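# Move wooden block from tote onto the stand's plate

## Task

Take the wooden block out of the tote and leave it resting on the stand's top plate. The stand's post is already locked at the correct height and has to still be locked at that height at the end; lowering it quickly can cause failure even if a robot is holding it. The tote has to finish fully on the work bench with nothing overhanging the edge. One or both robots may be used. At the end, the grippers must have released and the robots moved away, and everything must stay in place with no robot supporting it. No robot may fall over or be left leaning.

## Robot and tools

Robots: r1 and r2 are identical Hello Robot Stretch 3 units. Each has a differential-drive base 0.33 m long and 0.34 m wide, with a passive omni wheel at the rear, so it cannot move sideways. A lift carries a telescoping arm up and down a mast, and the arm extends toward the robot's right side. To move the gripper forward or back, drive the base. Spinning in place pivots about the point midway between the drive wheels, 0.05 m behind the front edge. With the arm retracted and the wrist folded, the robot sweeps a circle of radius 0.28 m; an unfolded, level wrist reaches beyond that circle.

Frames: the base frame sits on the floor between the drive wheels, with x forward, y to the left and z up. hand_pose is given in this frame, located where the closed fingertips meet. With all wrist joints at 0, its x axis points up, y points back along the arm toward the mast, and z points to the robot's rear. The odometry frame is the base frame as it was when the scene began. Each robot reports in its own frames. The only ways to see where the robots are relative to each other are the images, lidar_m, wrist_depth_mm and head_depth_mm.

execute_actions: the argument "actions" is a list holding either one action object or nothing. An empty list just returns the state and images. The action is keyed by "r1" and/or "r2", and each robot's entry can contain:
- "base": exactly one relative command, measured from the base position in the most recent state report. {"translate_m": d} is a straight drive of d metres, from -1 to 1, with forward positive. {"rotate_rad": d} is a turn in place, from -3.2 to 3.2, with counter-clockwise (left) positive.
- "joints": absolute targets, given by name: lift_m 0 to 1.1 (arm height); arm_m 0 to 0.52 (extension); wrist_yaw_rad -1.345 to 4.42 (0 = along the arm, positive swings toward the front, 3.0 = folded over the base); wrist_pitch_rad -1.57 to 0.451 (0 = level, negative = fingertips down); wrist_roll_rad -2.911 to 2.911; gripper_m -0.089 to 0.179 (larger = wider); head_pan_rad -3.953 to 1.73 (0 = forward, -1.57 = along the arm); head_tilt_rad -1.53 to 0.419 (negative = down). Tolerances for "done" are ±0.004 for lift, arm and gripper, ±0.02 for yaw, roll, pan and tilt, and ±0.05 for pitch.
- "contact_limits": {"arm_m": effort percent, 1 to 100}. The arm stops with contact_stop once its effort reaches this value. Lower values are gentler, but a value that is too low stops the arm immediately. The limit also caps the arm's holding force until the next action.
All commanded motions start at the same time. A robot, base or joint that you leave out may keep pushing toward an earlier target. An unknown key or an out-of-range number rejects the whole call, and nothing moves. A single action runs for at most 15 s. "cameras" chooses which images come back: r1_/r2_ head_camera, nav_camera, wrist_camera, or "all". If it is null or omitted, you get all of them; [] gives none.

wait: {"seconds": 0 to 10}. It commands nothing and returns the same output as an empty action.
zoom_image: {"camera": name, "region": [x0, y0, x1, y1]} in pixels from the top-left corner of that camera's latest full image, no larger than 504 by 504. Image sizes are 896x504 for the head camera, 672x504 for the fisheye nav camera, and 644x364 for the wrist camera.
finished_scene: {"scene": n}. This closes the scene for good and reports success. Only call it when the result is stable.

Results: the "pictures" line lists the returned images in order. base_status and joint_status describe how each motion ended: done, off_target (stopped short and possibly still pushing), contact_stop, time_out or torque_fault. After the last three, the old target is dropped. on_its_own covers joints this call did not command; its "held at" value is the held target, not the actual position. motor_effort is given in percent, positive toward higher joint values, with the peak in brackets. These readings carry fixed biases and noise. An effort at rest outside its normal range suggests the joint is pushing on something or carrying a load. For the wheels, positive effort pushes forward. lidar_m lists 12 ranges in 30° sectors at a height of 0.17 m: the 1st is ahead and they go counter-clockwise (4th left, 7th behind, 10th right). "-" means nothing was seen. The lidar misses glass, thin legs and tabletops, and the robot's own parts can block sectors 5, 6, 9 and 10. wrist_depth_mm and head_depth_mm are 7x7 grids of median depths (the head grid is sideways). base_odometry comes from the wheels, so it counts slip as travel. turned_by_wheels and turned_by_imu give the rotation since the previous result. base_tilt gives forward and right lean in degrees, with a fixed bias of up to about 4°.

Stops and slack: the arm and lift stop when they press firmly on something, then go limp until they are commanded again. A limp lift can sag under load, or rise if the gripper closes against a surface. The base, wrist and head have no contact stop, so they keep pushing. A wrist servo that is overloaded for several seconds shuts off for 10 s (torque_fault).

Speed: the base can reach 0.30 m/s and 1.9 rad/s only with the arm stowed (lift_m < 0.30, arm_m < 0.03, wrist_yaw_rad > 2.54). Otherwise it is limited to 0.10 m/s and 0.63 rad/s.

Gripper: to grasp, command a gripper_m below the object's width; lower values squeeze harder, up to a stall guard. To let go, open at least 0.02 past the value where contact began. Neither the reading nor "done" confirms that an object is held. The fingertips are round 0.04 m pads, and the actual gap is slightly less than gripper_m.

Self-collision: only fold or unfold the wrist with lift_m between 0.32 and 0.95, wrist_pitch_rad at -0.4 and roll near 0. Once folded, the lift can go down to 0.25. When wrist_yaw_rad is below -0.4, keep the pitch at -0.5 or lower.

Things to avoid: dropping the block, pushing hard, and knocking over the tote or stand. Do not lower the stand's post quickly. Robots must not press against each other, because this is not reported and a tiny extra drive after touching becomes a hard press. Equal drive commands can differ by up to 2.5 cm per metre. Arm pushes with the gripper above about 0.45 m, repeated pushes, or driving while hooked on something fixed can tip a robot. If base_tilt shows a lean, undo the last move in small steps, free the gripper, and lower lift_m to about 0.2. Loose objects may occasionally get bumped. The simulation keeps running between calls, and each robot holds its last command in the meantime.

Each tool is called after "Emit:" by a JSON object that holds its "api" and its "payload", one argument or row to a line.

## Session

Emit:
{"api": "execute_actions", "payload": {
  "actions": [
    {"r1":{"joints":{"lift_m":1.05}},"r2":{"joints":{"lift_m":1.05}}}
  ],
  "cameras": ["r1_nav_camera","r2_nav_camera"]
}}

Scene clock: 6.00 s.
r1.base_odometry: x=+0.000 y=+0.000 heading=+0.000 (m, m, rad; r1's odometry frame)
r1.turned_by_wheels: +0.000 (rad since the last result)
r1.turned_by_imu: -0.001 (rad since the last result)
r1.base_tilt: forward=+0.7 right=-0.6 (deg)
r1.lidar_m: 3.91 1.13 1.85 5.24 2.17 1.13 0.92 0.91 1.01 1.58 3.63 2.00
r1.head_depth_mm: 1889 2445 - - - - 2541 / 1895 2608 - - - - 2561 / 1888 2749 - - - 3990 2571 / 1874 2736 - - - - 2575 / 1877 2734 - - - 3940 2590 / 1865 2729 3866 3880 3862 3770 2614 / 1848 2712 3747 3761 3695 3628 2592
r1.base_status: not commanded
r1.joint_positions: lift_m=+1.050 arm_m=+0.000 wrist_yaw_rad=+2.898 wrist_pitch_rad=-0.431 wrist_roll_rad=-0.004 gripper_m=+0.037 head_pan_rad=-0.001 head_tilt_rad=+0.013
r1.joint_status: all done
r1.motor_effort: left_wheel=-1(1) right_wheel=+1(0) lift_m=+23(24) arm_m=+1(0) wrist_yaw_rad=+0(0) wrist_pitch_rad=+5(5) wrist_roll_rad=+1(1) gripper_m=+0(0) head_pan_rad=+1(0) head_tilt_rad=+1(2) (%)
r1.hand_pose: x=+0.0325 y=+0.0712 z=+1.0594 quat_wxyz=(+0.234, +0.702, +0.067, +0.669) (m; r1's base frame)
r1.wrist_depth_mm: - - - - - - - / - - - - - - - / - - - - - - - / - - - - - - - / - - - - - - - / - - - - - - - / - - - - - - -
r2.base_odometry: x=+0.000 y=+0.000 heading=+0.000 (m, m, rad; r2's odometry frame)
r2.turned_by_wheels: +0.000 (rad since the last result)
r2.turned_by_imu: -0.001 (rad since the last result)
r2.base_tilt: forward=+0.5 right=-0.3 (deg)
r2.lidar_m: 1.76 5.54 1.06 0.70 0.64 0.65 0.81 1.68 3.21 3.98 4.06 1.47
r2.head_depth_mm: 2038 3144 - - - 1794 2251 / 2065 3142 - - - 2755 2285 / 2088 3174 - - 2609 3059 2049 / 2102 3227 - - - 2842 2142 / 2124 3237 - - - 3201 2198 / 2136 3308 - - - 3130 2195 / 2143 3373 - - - 3202 2170
r2.base_status: not commanded
r2.joint_positions: lift_m=+1.050 arm_m=+0.001 wrist_yaw_rad=+2.790 wrist_pitch_rad=-0.507 wrist_roll_rad=+0.016 gripper_m=+0.037 head_pan_rad=-0.002 head_tilt_rad=-0.005
r2.joint_status: all done
r2.motor_effort: left_wheel=+1(1) right_wheel=-1(1) lift_m=+24(25) arm_m=+1(0) wrist_yaw_rad=+0(0) wrist_pitch_rad=+5(5) wrist_roll_rad=+0(0) gripper_m=-1(0) head_pan_rad=+0(1) head_tilt_rad=+2(2) (%)
r2.hand_pose: x=+0.0519 y=+0.0534 z=+1.0429 quat_wxyz=(+0.295, +0.710, +0.053, +0.637) (m; r2's base frame)
r2.wrist_depth_mm: 592 689 879 - - - - / - 721 948 - - - - / - 777 - - - - - / - 865 - - - - - / 656 961 - - - - - / 724 - - - - - - / 746 919 - - - - -
pictures: r1_nav_camera (sideways: a quarter turn counterclockwise sets it upright), r2_nav_camera (sideways: a quarter turn counterclockwise sets it upright)
Images, in order (width x height): r1_nav_camera 672x504, r2_nav_camera 672x504.

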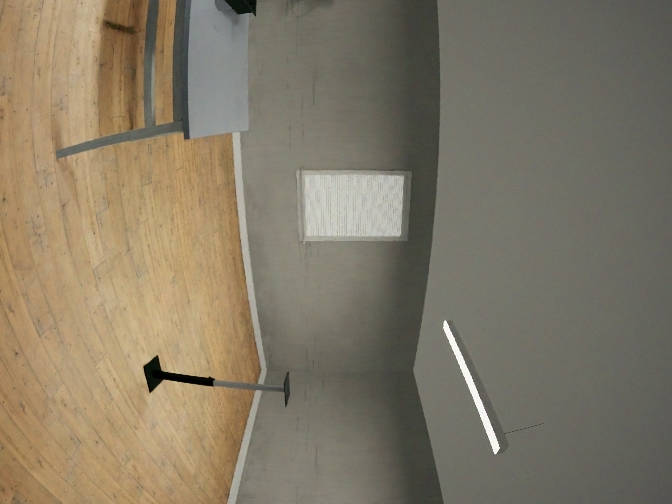

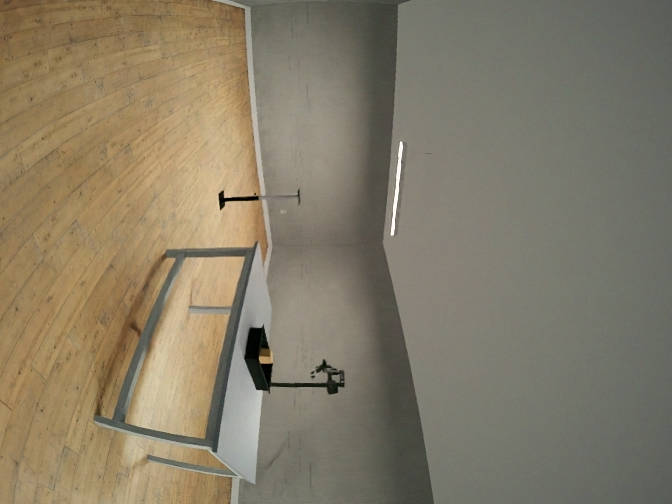

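Emit:
{"api": "execute_actions", "payload": {
  "actions": [
    {"r1":{"joints":{"head_pan_rad":0.9,"head_tilt_rad":-0.35}}}
  ],
  "cameras": ["r1_head_camera"]
}}

Scene clock: 11.10 s.
r1.base_odometry: x=+0.000 y=+0.000 heading=+0.000 (m, m, rad; r1's odometry frame)
r1.turned_by_wheels: +0.000 (rad since the last result)
r1.turned_by_imu: -0.001 (rad since the last result)
r1.base_tilt: forward=+0.8 right=-0.6 (deg)
r1.lidar_m: 3.89 1.13 1.85 5.21 2.18 1.13 0.92 0.91 1.01 1.58 3.62 2.00
r1.head_depth_mm: 3367 3548 3705 1747 1250 1919 1558 / 3482 3719 3940 1751 1325 1973 1565 / 3743 3882 - 1708 2094 1985 1560 / 3896 - - 1590 2279 1979 1561 / - - - 1592 2388 1976 1556 / - - - 1760 2481 1985 1559 / - - - 1784 2721 1986 1557
r1.base_status: not commanded
r1.joint_positions: lift_m=+1.050 arm_m=+0.000 wrist_yaw_rad=+2.898 wrist_pitch_rad=-0.431 wrist_roll_rad=-0.004 gripper_m=+0.037 head_pan_rad=+0.893 head_tilt_rad=-0.345
r1.joint_status: all done
r1.motor_effort: left_wheel=-1(1) right_wheel=+0(0) lift_m=+23(23) arm_m=+0(1) wrist_yaw_rad=-1(0) wrist_pitch_rad=+5(5) wrist_roll_rad=+0(0) gripper_m=-1(1) head_pan_rad=+4(24) head_tilt_rad=-3(28) (%)
r1.hand_pose: x=+0.0325 y=+0.0712 z=+1.0594 quat_wxyz=(+0.234, +0.702, +0.067, +0.669) (m; r1's base frame)
r1.wrist_depth_mm: - - - - - - - / - - - - - - - / - - - - - - - / - - - - - - - / - - - - - - - / - - - - - - - / - - - - - - -
r2.base_odometry: x=+0.000 y=+0.000 heading=+0.000 (m, m, rad; r2's odometry frame)
r2.turned_by_wheels: +0.000 (rad since the last result)
r2.turned_by_imu: +0.000 (rad since the last result)
r2.base_tilt: forward=+0.6 right=-0.3 (deg)
r2.lidar_m: 1.76 5.55 1.06 0.69 0.64 0.65 0.81 1.68 3.20 3.98 4.06 1.47
r2.head_depth_mm: 2030 3086 - - - 1795 2268 / 2070 3111 - - - 2747 2257 / 2076 3181 - - 2624 3090 2045 / 2107 3196 - - - 2859 2131 / 2119 3242 - - - 3197 2191 / 2137 3260 - - - 3148 2176 / 2162 3348 - - - 3050 2184
r2.base_status: not commanded
r2.joint_positions: lift_m=+1.050 arm_m=+0.001 wrist_yaw_rad=+2.790 wrist_pitch_rad=-0.507 wrist_roll_rad=+0.016 gripper_m=+0.037 head_pan_rad=-0.002 head_tilt_rad=-0.005
r2.joint_status: not commanded
r2.motor_effort: left_wheel=+1(1) right_wheel=-1(0) lift_m=+24(24) arm_m=+0(0) wrist_yaw_rad=+1(0) wrist_pitch_rad=+5(5) wrist_roll_rad=+0(0) gripper_m=+0(0) head_pan_rad=+0(0) head_tilt_rad=+2(2) (%)
r2.hand_pose: x=+0.0519 y=+0.0534 z=+1.0429 quat_wxyz=(+0.295, +0.710, +0.053, +0.637) (m; r2's base frame)
r2.wrist_depth_mm: 590 671 894 - - - - / - 713 944 - - - - / - 770 - - - - - / - 853 - - - - - / 657 950 - - - - - / 720 - - - - - - / 752 903 - - - - -
pictures: r1_head_camera (sideways: a quarter turn clockwise sets it upright)
Images, in order (width x height): r1_head_camera 896x504.

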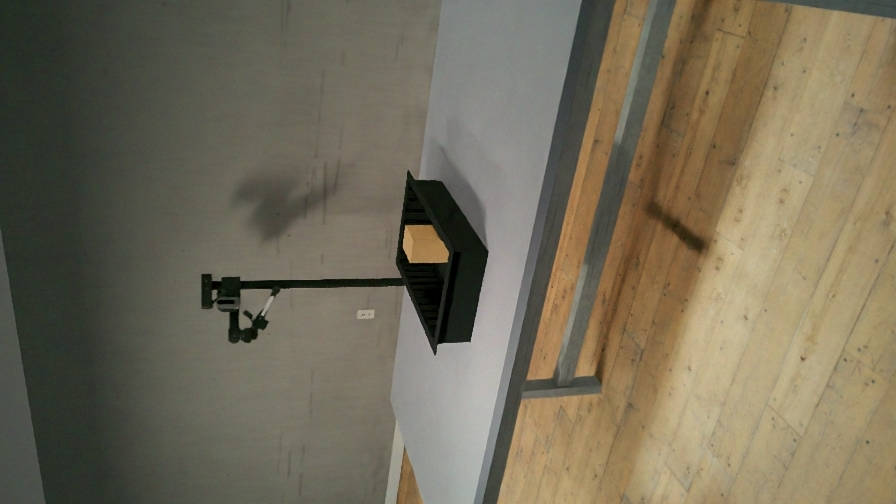

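Emit:
{"api": "execute_actions", "payload": {
  "actions": [
    {"r1":{"base":{"rotate_rad":0.9},"joints":{"head_pan_rad":0}}}
  ],
  "cameras": []
}}

Emit:
{"api": "execute_actions", "payload": {
  "actions": [
    {"r1":{"base":{"translate_m":0.78}}}
  ],
  "cameras": []
}}

Emit:
{"api": "execute_actions", "payload": {
  "actions": [
    {"r1":{"base":{"rotate_rad":1.57},"joints":{"lift_m":1.1,"wrist_yaw_rad":0,"wrist_pitch_rad":-1.0,"gripper_m":0.17,"head_pan_rad":-1.57,"head_tilt_rad":-0.8}}}
  ],
  "cameras": []
}}

Emit:
{"api": "execute_actions", "payload": {
  "actions": [
    {"r1":{"joints":{"arm_m":0.35}}}
  ],
  "cameras": ["r1_wrist_camera"]
}}

Scene clock: 25.73 s.
r1.base_odometry: x=+0.000 y=+0.000 heading=+0.900 (m, m, rad; r1's odometry frame)
r1.turned_by_wheels: +0.900 (rad since the last result)
r1.turned_by_imu: +0.908 (rad since the last result)
r1.base_tilt: forward=+0.8 right=-0.6 (deg)
r1.lidar_m: 1.85 1.85 3.39 1.28 0.95 0.91 0.95 1.31 3.63 2.00 4.01 1.13
r1.head_depth_mm: 3384 3542 3783 1745 1249 1919 1551 / 3542 3726 3877 1757 1328 1974 1560 / 3696 3941 - 1677 2117 1972 1555 / 3886 - - 1532 2304 1981 1559 / - - - 1625 2443 1988 1557 / - - - 1768 2581 1978 1565 / - - - 1923 2714 1983 1560
r1.base_status: done
r1.joint_positions: lift_m=+1.050 arm_m=+0.000 wrist_yaw_rad=+2.898 wrist_pitch_rad=-0.431 wrist_roll_rad=-0.004 gripper_m=+0.037 head_pan_rad=+0.007 head_tilt_rad=-0.345
r1.joint_status: all done
r1.motor_effort: left_wheel=-3(9) right_wheel=+2(5) lift_m=+23(23) arm_m=+0(1) wrist_yaw_rad=+0(0) wrist_pitch_rad=+6(6) wrist_roll_rad=+0(0) gripper_m=+0(0) head_pan_rad=-1(26) head_tilt_rad=-3(3) (%)
r1.hand_pose: x=+0.0325 y=+0.0712 z=+1.0594 quat_wxyz=(+0.234, +0.702, +0.067, +0.669) (m; r1's base frame)
r1.wrist_depth_mm: - - - - - - - / - - - - - - - / - - - - - - - / 850 - - - - - - / 925 - - - - - - / 951 - - - - - - / 961 - - - - - -
r2.base_odometry: x=+0.000 y=+0.000 heading=+0.000 (m, m, rad; r2's odometry frame)
r2.turned_by_wheels: +0.000 (rad since the last result)
r2.turned_by_imu: -0.001 (rad since the last result)
r2.base_tilt: forward=+0.6 right=-0.3 (deg)
r2.lidar_m: 1.76 5.53 1.07 0.70 0.64 0.65 0.81 1.67 3.20 4.00 4.08 1.46
r2.head_depth_mm: 2058 3063 - - - 1790 2267 / 2039 3209 - - - 2747 2269 / 2083 3179 - - 2606 3046 2081 / 2108 3288 - - - 2887 2117 / 2120 3226 - - - 3252 2193 / 2151 3370 - - - 3158 2170 / 2177 3362 - - - 3122 2188
r2.base_status: not commanded
r2.joint_positions: lift_m=+1.050 arm_m=+0.001 wrist_yaw_rad=+2.790 wrist_pitch_rad=-0.507 wrist_roll_rad=+0.016 gripper_m=+0.037 head_pan_rad=-0.002 head_tilt_rad=-0.005
r2.joint_status: not commanded
r2.motor_effort: left_wheel=+1(1) right_wheel=-1(1) lift_m=+24(24) arm_m=+1(0) wrist_yaw_rad=+0(0) wrist_pitch_rad=+4(5) wrist_roll_rad=+0(0) gripper_m=+0(1) head_pan_rad=+0(1) head_tilt_rad=+2(2) (%)
r2.hand_pose: x=+0.0519 y=+0.0534 z=+1.0429 quat_wxyz=(+0.295, +0.710, +0.053, +0.637) (m; r2's base frame)
r2.wrist_depth_mm: 583 689 881 - - - - / - 720 942 - - - - / - 768 - - - - - / - 855 - - - - - / 655 962 - - - - - / 715 - - - - - - / 758 909 - - - - -
pictures: none
No camera images: the call's "cameras" was empty. Leave "cameras" out to get every camera's image.

Scene clock: 34.47 s.
r1.base_odometry: x=+0.485 y=+0.611 heading=+0.900 (m, m, rad; r1's odometry frame)
r1.turned_by_wheels: +0.000 (rad since the last result)
r1.turned_by_imu: +0.001 (rad since the last result)
r1.base_tilt: forward=+0.8 right=-0.6 (deg)
r1.lidar_m: 1.15 1.16 4.77 2.19 1.63 1.58 1.65 2.28 4.03 1.96 0.56 1.11
r1.head_depth_mm: 2774 2913 3112 3218 1116 820 646 / 2936 3056 3208 3383 1042 820 648 / 3072 3236 3387 3559 914 763 647 / 3195 3404 3567 3725 1050 764 648 / 3410 3611 3760 3921 981 791 668 / 3555 3824 - - 1120 824 712 / 3803 - - - 1124 823 1471
r1.base_status: done
r1.joint_positions: lift_m=+1.050 arm_m=+0.000 wrist_yaw_rad=+2.898 wrist_pitch_rad=-0.431 wrist_roll_rad=-0.004 gripper_m=+0.037 head_pan_rad=+0.007 head_tilt_rad=-0.345
r1.joint_status: not commanded
r1.motor_effort: left_wheel=-3(5) right_wheel=+2(6) lift_m=+23(23) arm_m=+0(0) wrist_yaw_rad=+0(0) wrist_pitch_rad=+5(5) wrist_roll_rad=+1(0) gripper_m=-3(2) head_pan_rad=-1(2) head_tilt_rad=-3(3) (%)
r1.hand_pose: x=+0.0325 y=+0.0712 z=+1.0594 quat_wxyz=(+0.234, +0.702, +0.067, +0.669) (m; r1's base frame)
r1.wrist_depth_mm: - - - - - - - / - - - - - - - / - - - - - - - / - - - - - - 801 / - - - - - - 685 / - - - - - - - / - - - - - - -
r2.base_odometry: x=+0.000 y=+0.000 heading=+0.000 (m, m, rad; r2's odometry frame)
r2.turned_by_wheels: +0.000 (rad since the last result)
r2.turned_by_imu: -0.001 (rad since the last result)
r2.base_tilt: forward=+0.7 right=-0.3 (deg)
r2.lidar_m: 1.76 5.54 1.06 0.70 0.64 0.65 0.81 1.68 3.19 3.99 4.08 1.46
r2.head_depth_mm: 2040 3068 - - - 1789 2247 / 2074 3125 - - - 2744 2287 / 2104 3173 - - 2611 3035 2062 / 2082 3210 - - - 2861 2135 / 2113 3259 - - - 3187 2177 / 2129 3373 - - - 3109 2196 / 2172 3432 - - - 3129 2186
r2.base_status: not commanded
r2.joint_positions: lift_m=+1.050 arm_m=+0.001 wrist_yaw_rad=+2.790 wrist_pitch_rad=-0.507 wrist_roll_rad=+0.016 gripper_m=+0.037 head_pan_rad=-0.002 head_tilt_rad=-0.005
r2.joint_status: not commanded
r2.motor_effort: left_wheel=+1(1) right_wheel=-1(0) lift_m=+25(24) arm_m=+0(0) wrist_yaw_rad=+0(1) wrist_pitch_rad=+5(5) wrist_roll_rad=+0(1) gripper_m=+1(0) head_pan_rad=+0(0) head_tilt_rad=+2(2) (%)
r2.hand_pose: x=+0.0519 y=+0.0534 z=+1.0429 quat_wxyz=(+0.295, +0.710, +0.053, +0.637) (m; r2's base frame)
r2.wrist_depth_mm: 592 688 881 - - - - / - 732 935 - - - - / - 777 989 - - - - / - 858 - - - - - / 652 937 - - - - - / 704 - - - - - - / 750 914 - - - - -
pictures: none
No camera images: the call's "cameras" was empty. Leave "cameras" out to get every camera's image.

Scene clock: 37.93 s.
r1.base_odometry: x=+0.485 y=+0.611 heading=+2.470 (m, m, rad; r1's odometry frame)
r1.turned_by_wheels: +1.570 (rad since the last result)
r1.turned_by_imu: +1.586 (rad since the last result)
r1.base_tilt: forward=+0.8 right=-0.6 (deg)
r1.lidar_m: 2.20 1.64 1.58 1.65 2.28 4.03 1.96 0.56 1.11 1.15 1.16 4.78
r1.head_depth_mm: - - - - 615 1354 1187 / - - - - - 1345 1190 / - - - - - 1326 1186 / 3212 - - - 1537 1339 1181 / 3467 1258 857 783 1555 1350 1177 / 3615 1245 915 782 1514 1342 1181 / 3808 1239 940 826 1546 1341 1176
r1.base_status: done
r1.joint_positions: lift_m=+1.100 arm_m=+0.000 wrist_yaw_rad=+0.002 wrist_pitch_rad=-1.003 wrist_roll_rad=-0.004 gripper_m=+0.170 head_pan_rad=-1.563 head_tilt_rad=-0.790
r1.joint_status: all done
r1.motor_effort: left_wheel=-3(8) right_wheel=+2(5) lift_m=+23(24) arm_m=+1(0) wrist_yaw_rad=-3(5) wrist_pitch_rad=+1(6) wrist_roll_rad=+0(0) gripper_m=+0(86) head_pan_rad=-1(24) head_tilt_rad=-7(35) (%)
r1.hand_pose: x=-0.0213 y=-0.2624 z=+1.0094 quat_wxyz=(+0.622, +0.341, -0.618, -0.339) (m; r1's base frame)
r1.wrist_depth_mm: 788 560 567 530 578 578 585 / - - 516 528 540 544 546 / - - - 495 497 502 499 / - - - - 463 461 458 / - - - - - 430 429 / - - - - - - 411 / - - - - - - -
r2.base_odometry: x=+0.000 y=+0.000 heading=+0.000 (m, m, rad; r2's odometry frame)
r2.turned_by_wheels: +0.000 (rad since the last result)
r2.turned_by_imu: +0.000 (rad since the last result)
r2.base_tilt: forward=+0.6 right=-0.2 (deg)
r2.lidar_m: 1.76 5.55 1.06 0.70 0.64 0.65 0.81 1.68 3.20 4.00 4.08 1.47
r2.head_depth_mm: 2046 3117 - - 2796 1784 2264 / 2067 3144 - - - 2749 2266 / 2077 3151 - - 2625 3077 2041 / 2090 3210 - - - 2830 2135 / 2109 3250 - - - 3173 2215 / 2136 3218 - - - 3138 2165 / 2146 3337 - - - 3106 2167
r2.base_status: not commanded
r2.joint_positions: lift_m=+1.050 arm_m=+0.001 wrist_yaw_rad=+2.790 wrist_pitch_rad=-0.507 wrist_roll_rad=+0.016 gripper_m=+0.037 head_pan_rad=-0.002 head_tilt_rad=-0.005
r2.joint_status: not commanded
r2.motor_effort: left_wheel=+1(1) right_wheel=+0(1) lift_m=+24(24) arm_m=+0(0) wrist_yaw_rad=+0(0) wrist_pitch_rad=+5(5) wrist_roll_rad=+0(1) gripper_m=-1(1) head_pan_rad=+0(0) head_tilt_rad=+2(2) (%)
r2.hand_pose: x=+0.0519 y=+0.0534 z=+1.0429 quat_wxyz=(+0.295, +0.710, +0.053, +0.637) (m; r2's base frame)
r2.wrist_depth_mm: 593 687 872 - - - - / - 715 939 - - - - / - 785 - - - - - / - 853 - - - - - / 660 957 - - - - - / 714 - - - - - - / 747 908 - - - - -
pictures: none
No camera images: the call's "cameras" was empty. Leave "cameras" out to get every camera's image.

Scene clock: 41.73 s.
r1.base_odometry: x=+0.485 y=+0.611 heading=+2.470 (m, m, rad; r1's odometry frame)
r1.turned_by_wheels: +0.000 (rad since the last result)
r1.turned_by_imu: -0.001 (rad since the last result)
r1.base_tilt: forward=+0.8 right=-0.5 (deg)
r1.lidar_m: 2.20 1.64 1.58 1.64 2.27 4.03 1.96 0.56 1.11 1.15 1.16 4.77
r1.head_depth_mm: 2832 3029 958 770 642 1359 1193 / 2959 3115 925 768 671 1361 1188 / 3054 2088 877 765 738 1344 1183 / - 1073 919 762 1501 1351 1184 / 3425 1249 858 763 1564 1344 1175 / 3653 1274 910 802 1568 1339 1179 / 3837 1240 939 825 1559 1340 1174
r1.base_status: not commanded
r1.joint_positions: lift_m=+1.100 arm_m=+0.350 wrist_yaw_rad=+0.000 wrist_pitch_rad=-1.003 wrist_roll_rad=-0.004 gripper_m=+0.170 head_pan_rad=-1.563 head_tilt_rad=-0.790
r1.joint_status: all done
r1.motor_effort: left_wheel=-3(3) right_wheel=+2(2) lift_m=+23(23) arm_m=+6(5) wrist_yaw_rad=-1(4) wrist_pitch_rad=+2(2) wrist_roll_rad=+0(0) gripper_m=-1(0) head_pan_rad=-1(2) head_tilt_rad=-6(7) (%)
r1.hand_pose: x=-0.0216 y=-0.6119 z=+1.0093 quat_wxyz=(+0.621, +0.341, -0.618, -0.340) (m; r1's base frame)
r1.wrist_depth_mm: 554 573 575 531 522 581 - / 512 519 508 523 408 529 552 / 483 473 432 473 452 492 491 / 439 442 439 447 450 456 464 / 416 417 421 405 416 430 425 / - 389 395 385 391 397 400 / - - 362 373 370 370 373
r2.base_odometry: x=+0.000 y=+0.000 heading=+0.000 (m, m, rad; r2's odometry frame)
r2.turned_by_wheels: +0.000 (rad since the last result)
r2.turned_by_imu: +0.000 (rad since the last result)
r2.base_tilt: forward=+0.6 right=-0.3 (deg)
r2.lidar_m: 1.76 5.53 1.06 0.69 0.64 0.65 0.81 1.68 3.20 4.02 4.07 1.46
r2.head_depth_mm: 2038 3115 - - 2815 1778 2269 / 2060 3159 - - - 2716 2229 / 2100 3188 - - 2618 3033 2053 / 2110 3247 - - - 2817 2132 / 2116 3217 - - - 3191 2217 / 2145 3355 - - - 3130 2176 / 2168 3339 - - - 3101 2173
r2.base_status: not commanded
r2.joint_positions: lift_m=+1.050 arm_m=+0.001 wrist_yaw_rad=+2.790 wrist_pitch_rad=-0.507 wrist_roll_rad=+0.016 gripper_m=+0.037 head_pan_rad=-0.002 head_tilt_rad=-0.005
r2.joint_status: not commanded
r2.motor_effort: left_wheel=+1(1) right_wheel=+0(0) lift_m=+24(24) arm_m=+0(0) wrist_yaw_rad=+0(1) wrist_pitch_rad=+4(5) wrist_roll_rad=+0(0) gripper_m=+0(0) head_pan_rad=+0(0) head_tilt_rad=+2(2) (%)
r2.hand_pose: x=+0.0519 y=+0.0534 z=+1.0429 quat_wxyz=(+0.295, +0.710, +0.053, +0.637) (m; r2's base frame)
r2.wrist_depth_mm: 593 681 879 - - - - / - 723 919 - - - - / - 780 - - - - - / - 860 - - - - - / 655 957 - - - - - / 714 - - - - - - / 759 928 - - - - -
pictures: r1_wrist_camera
Images, in order (width x height): r1_wrist_camera 644x364.

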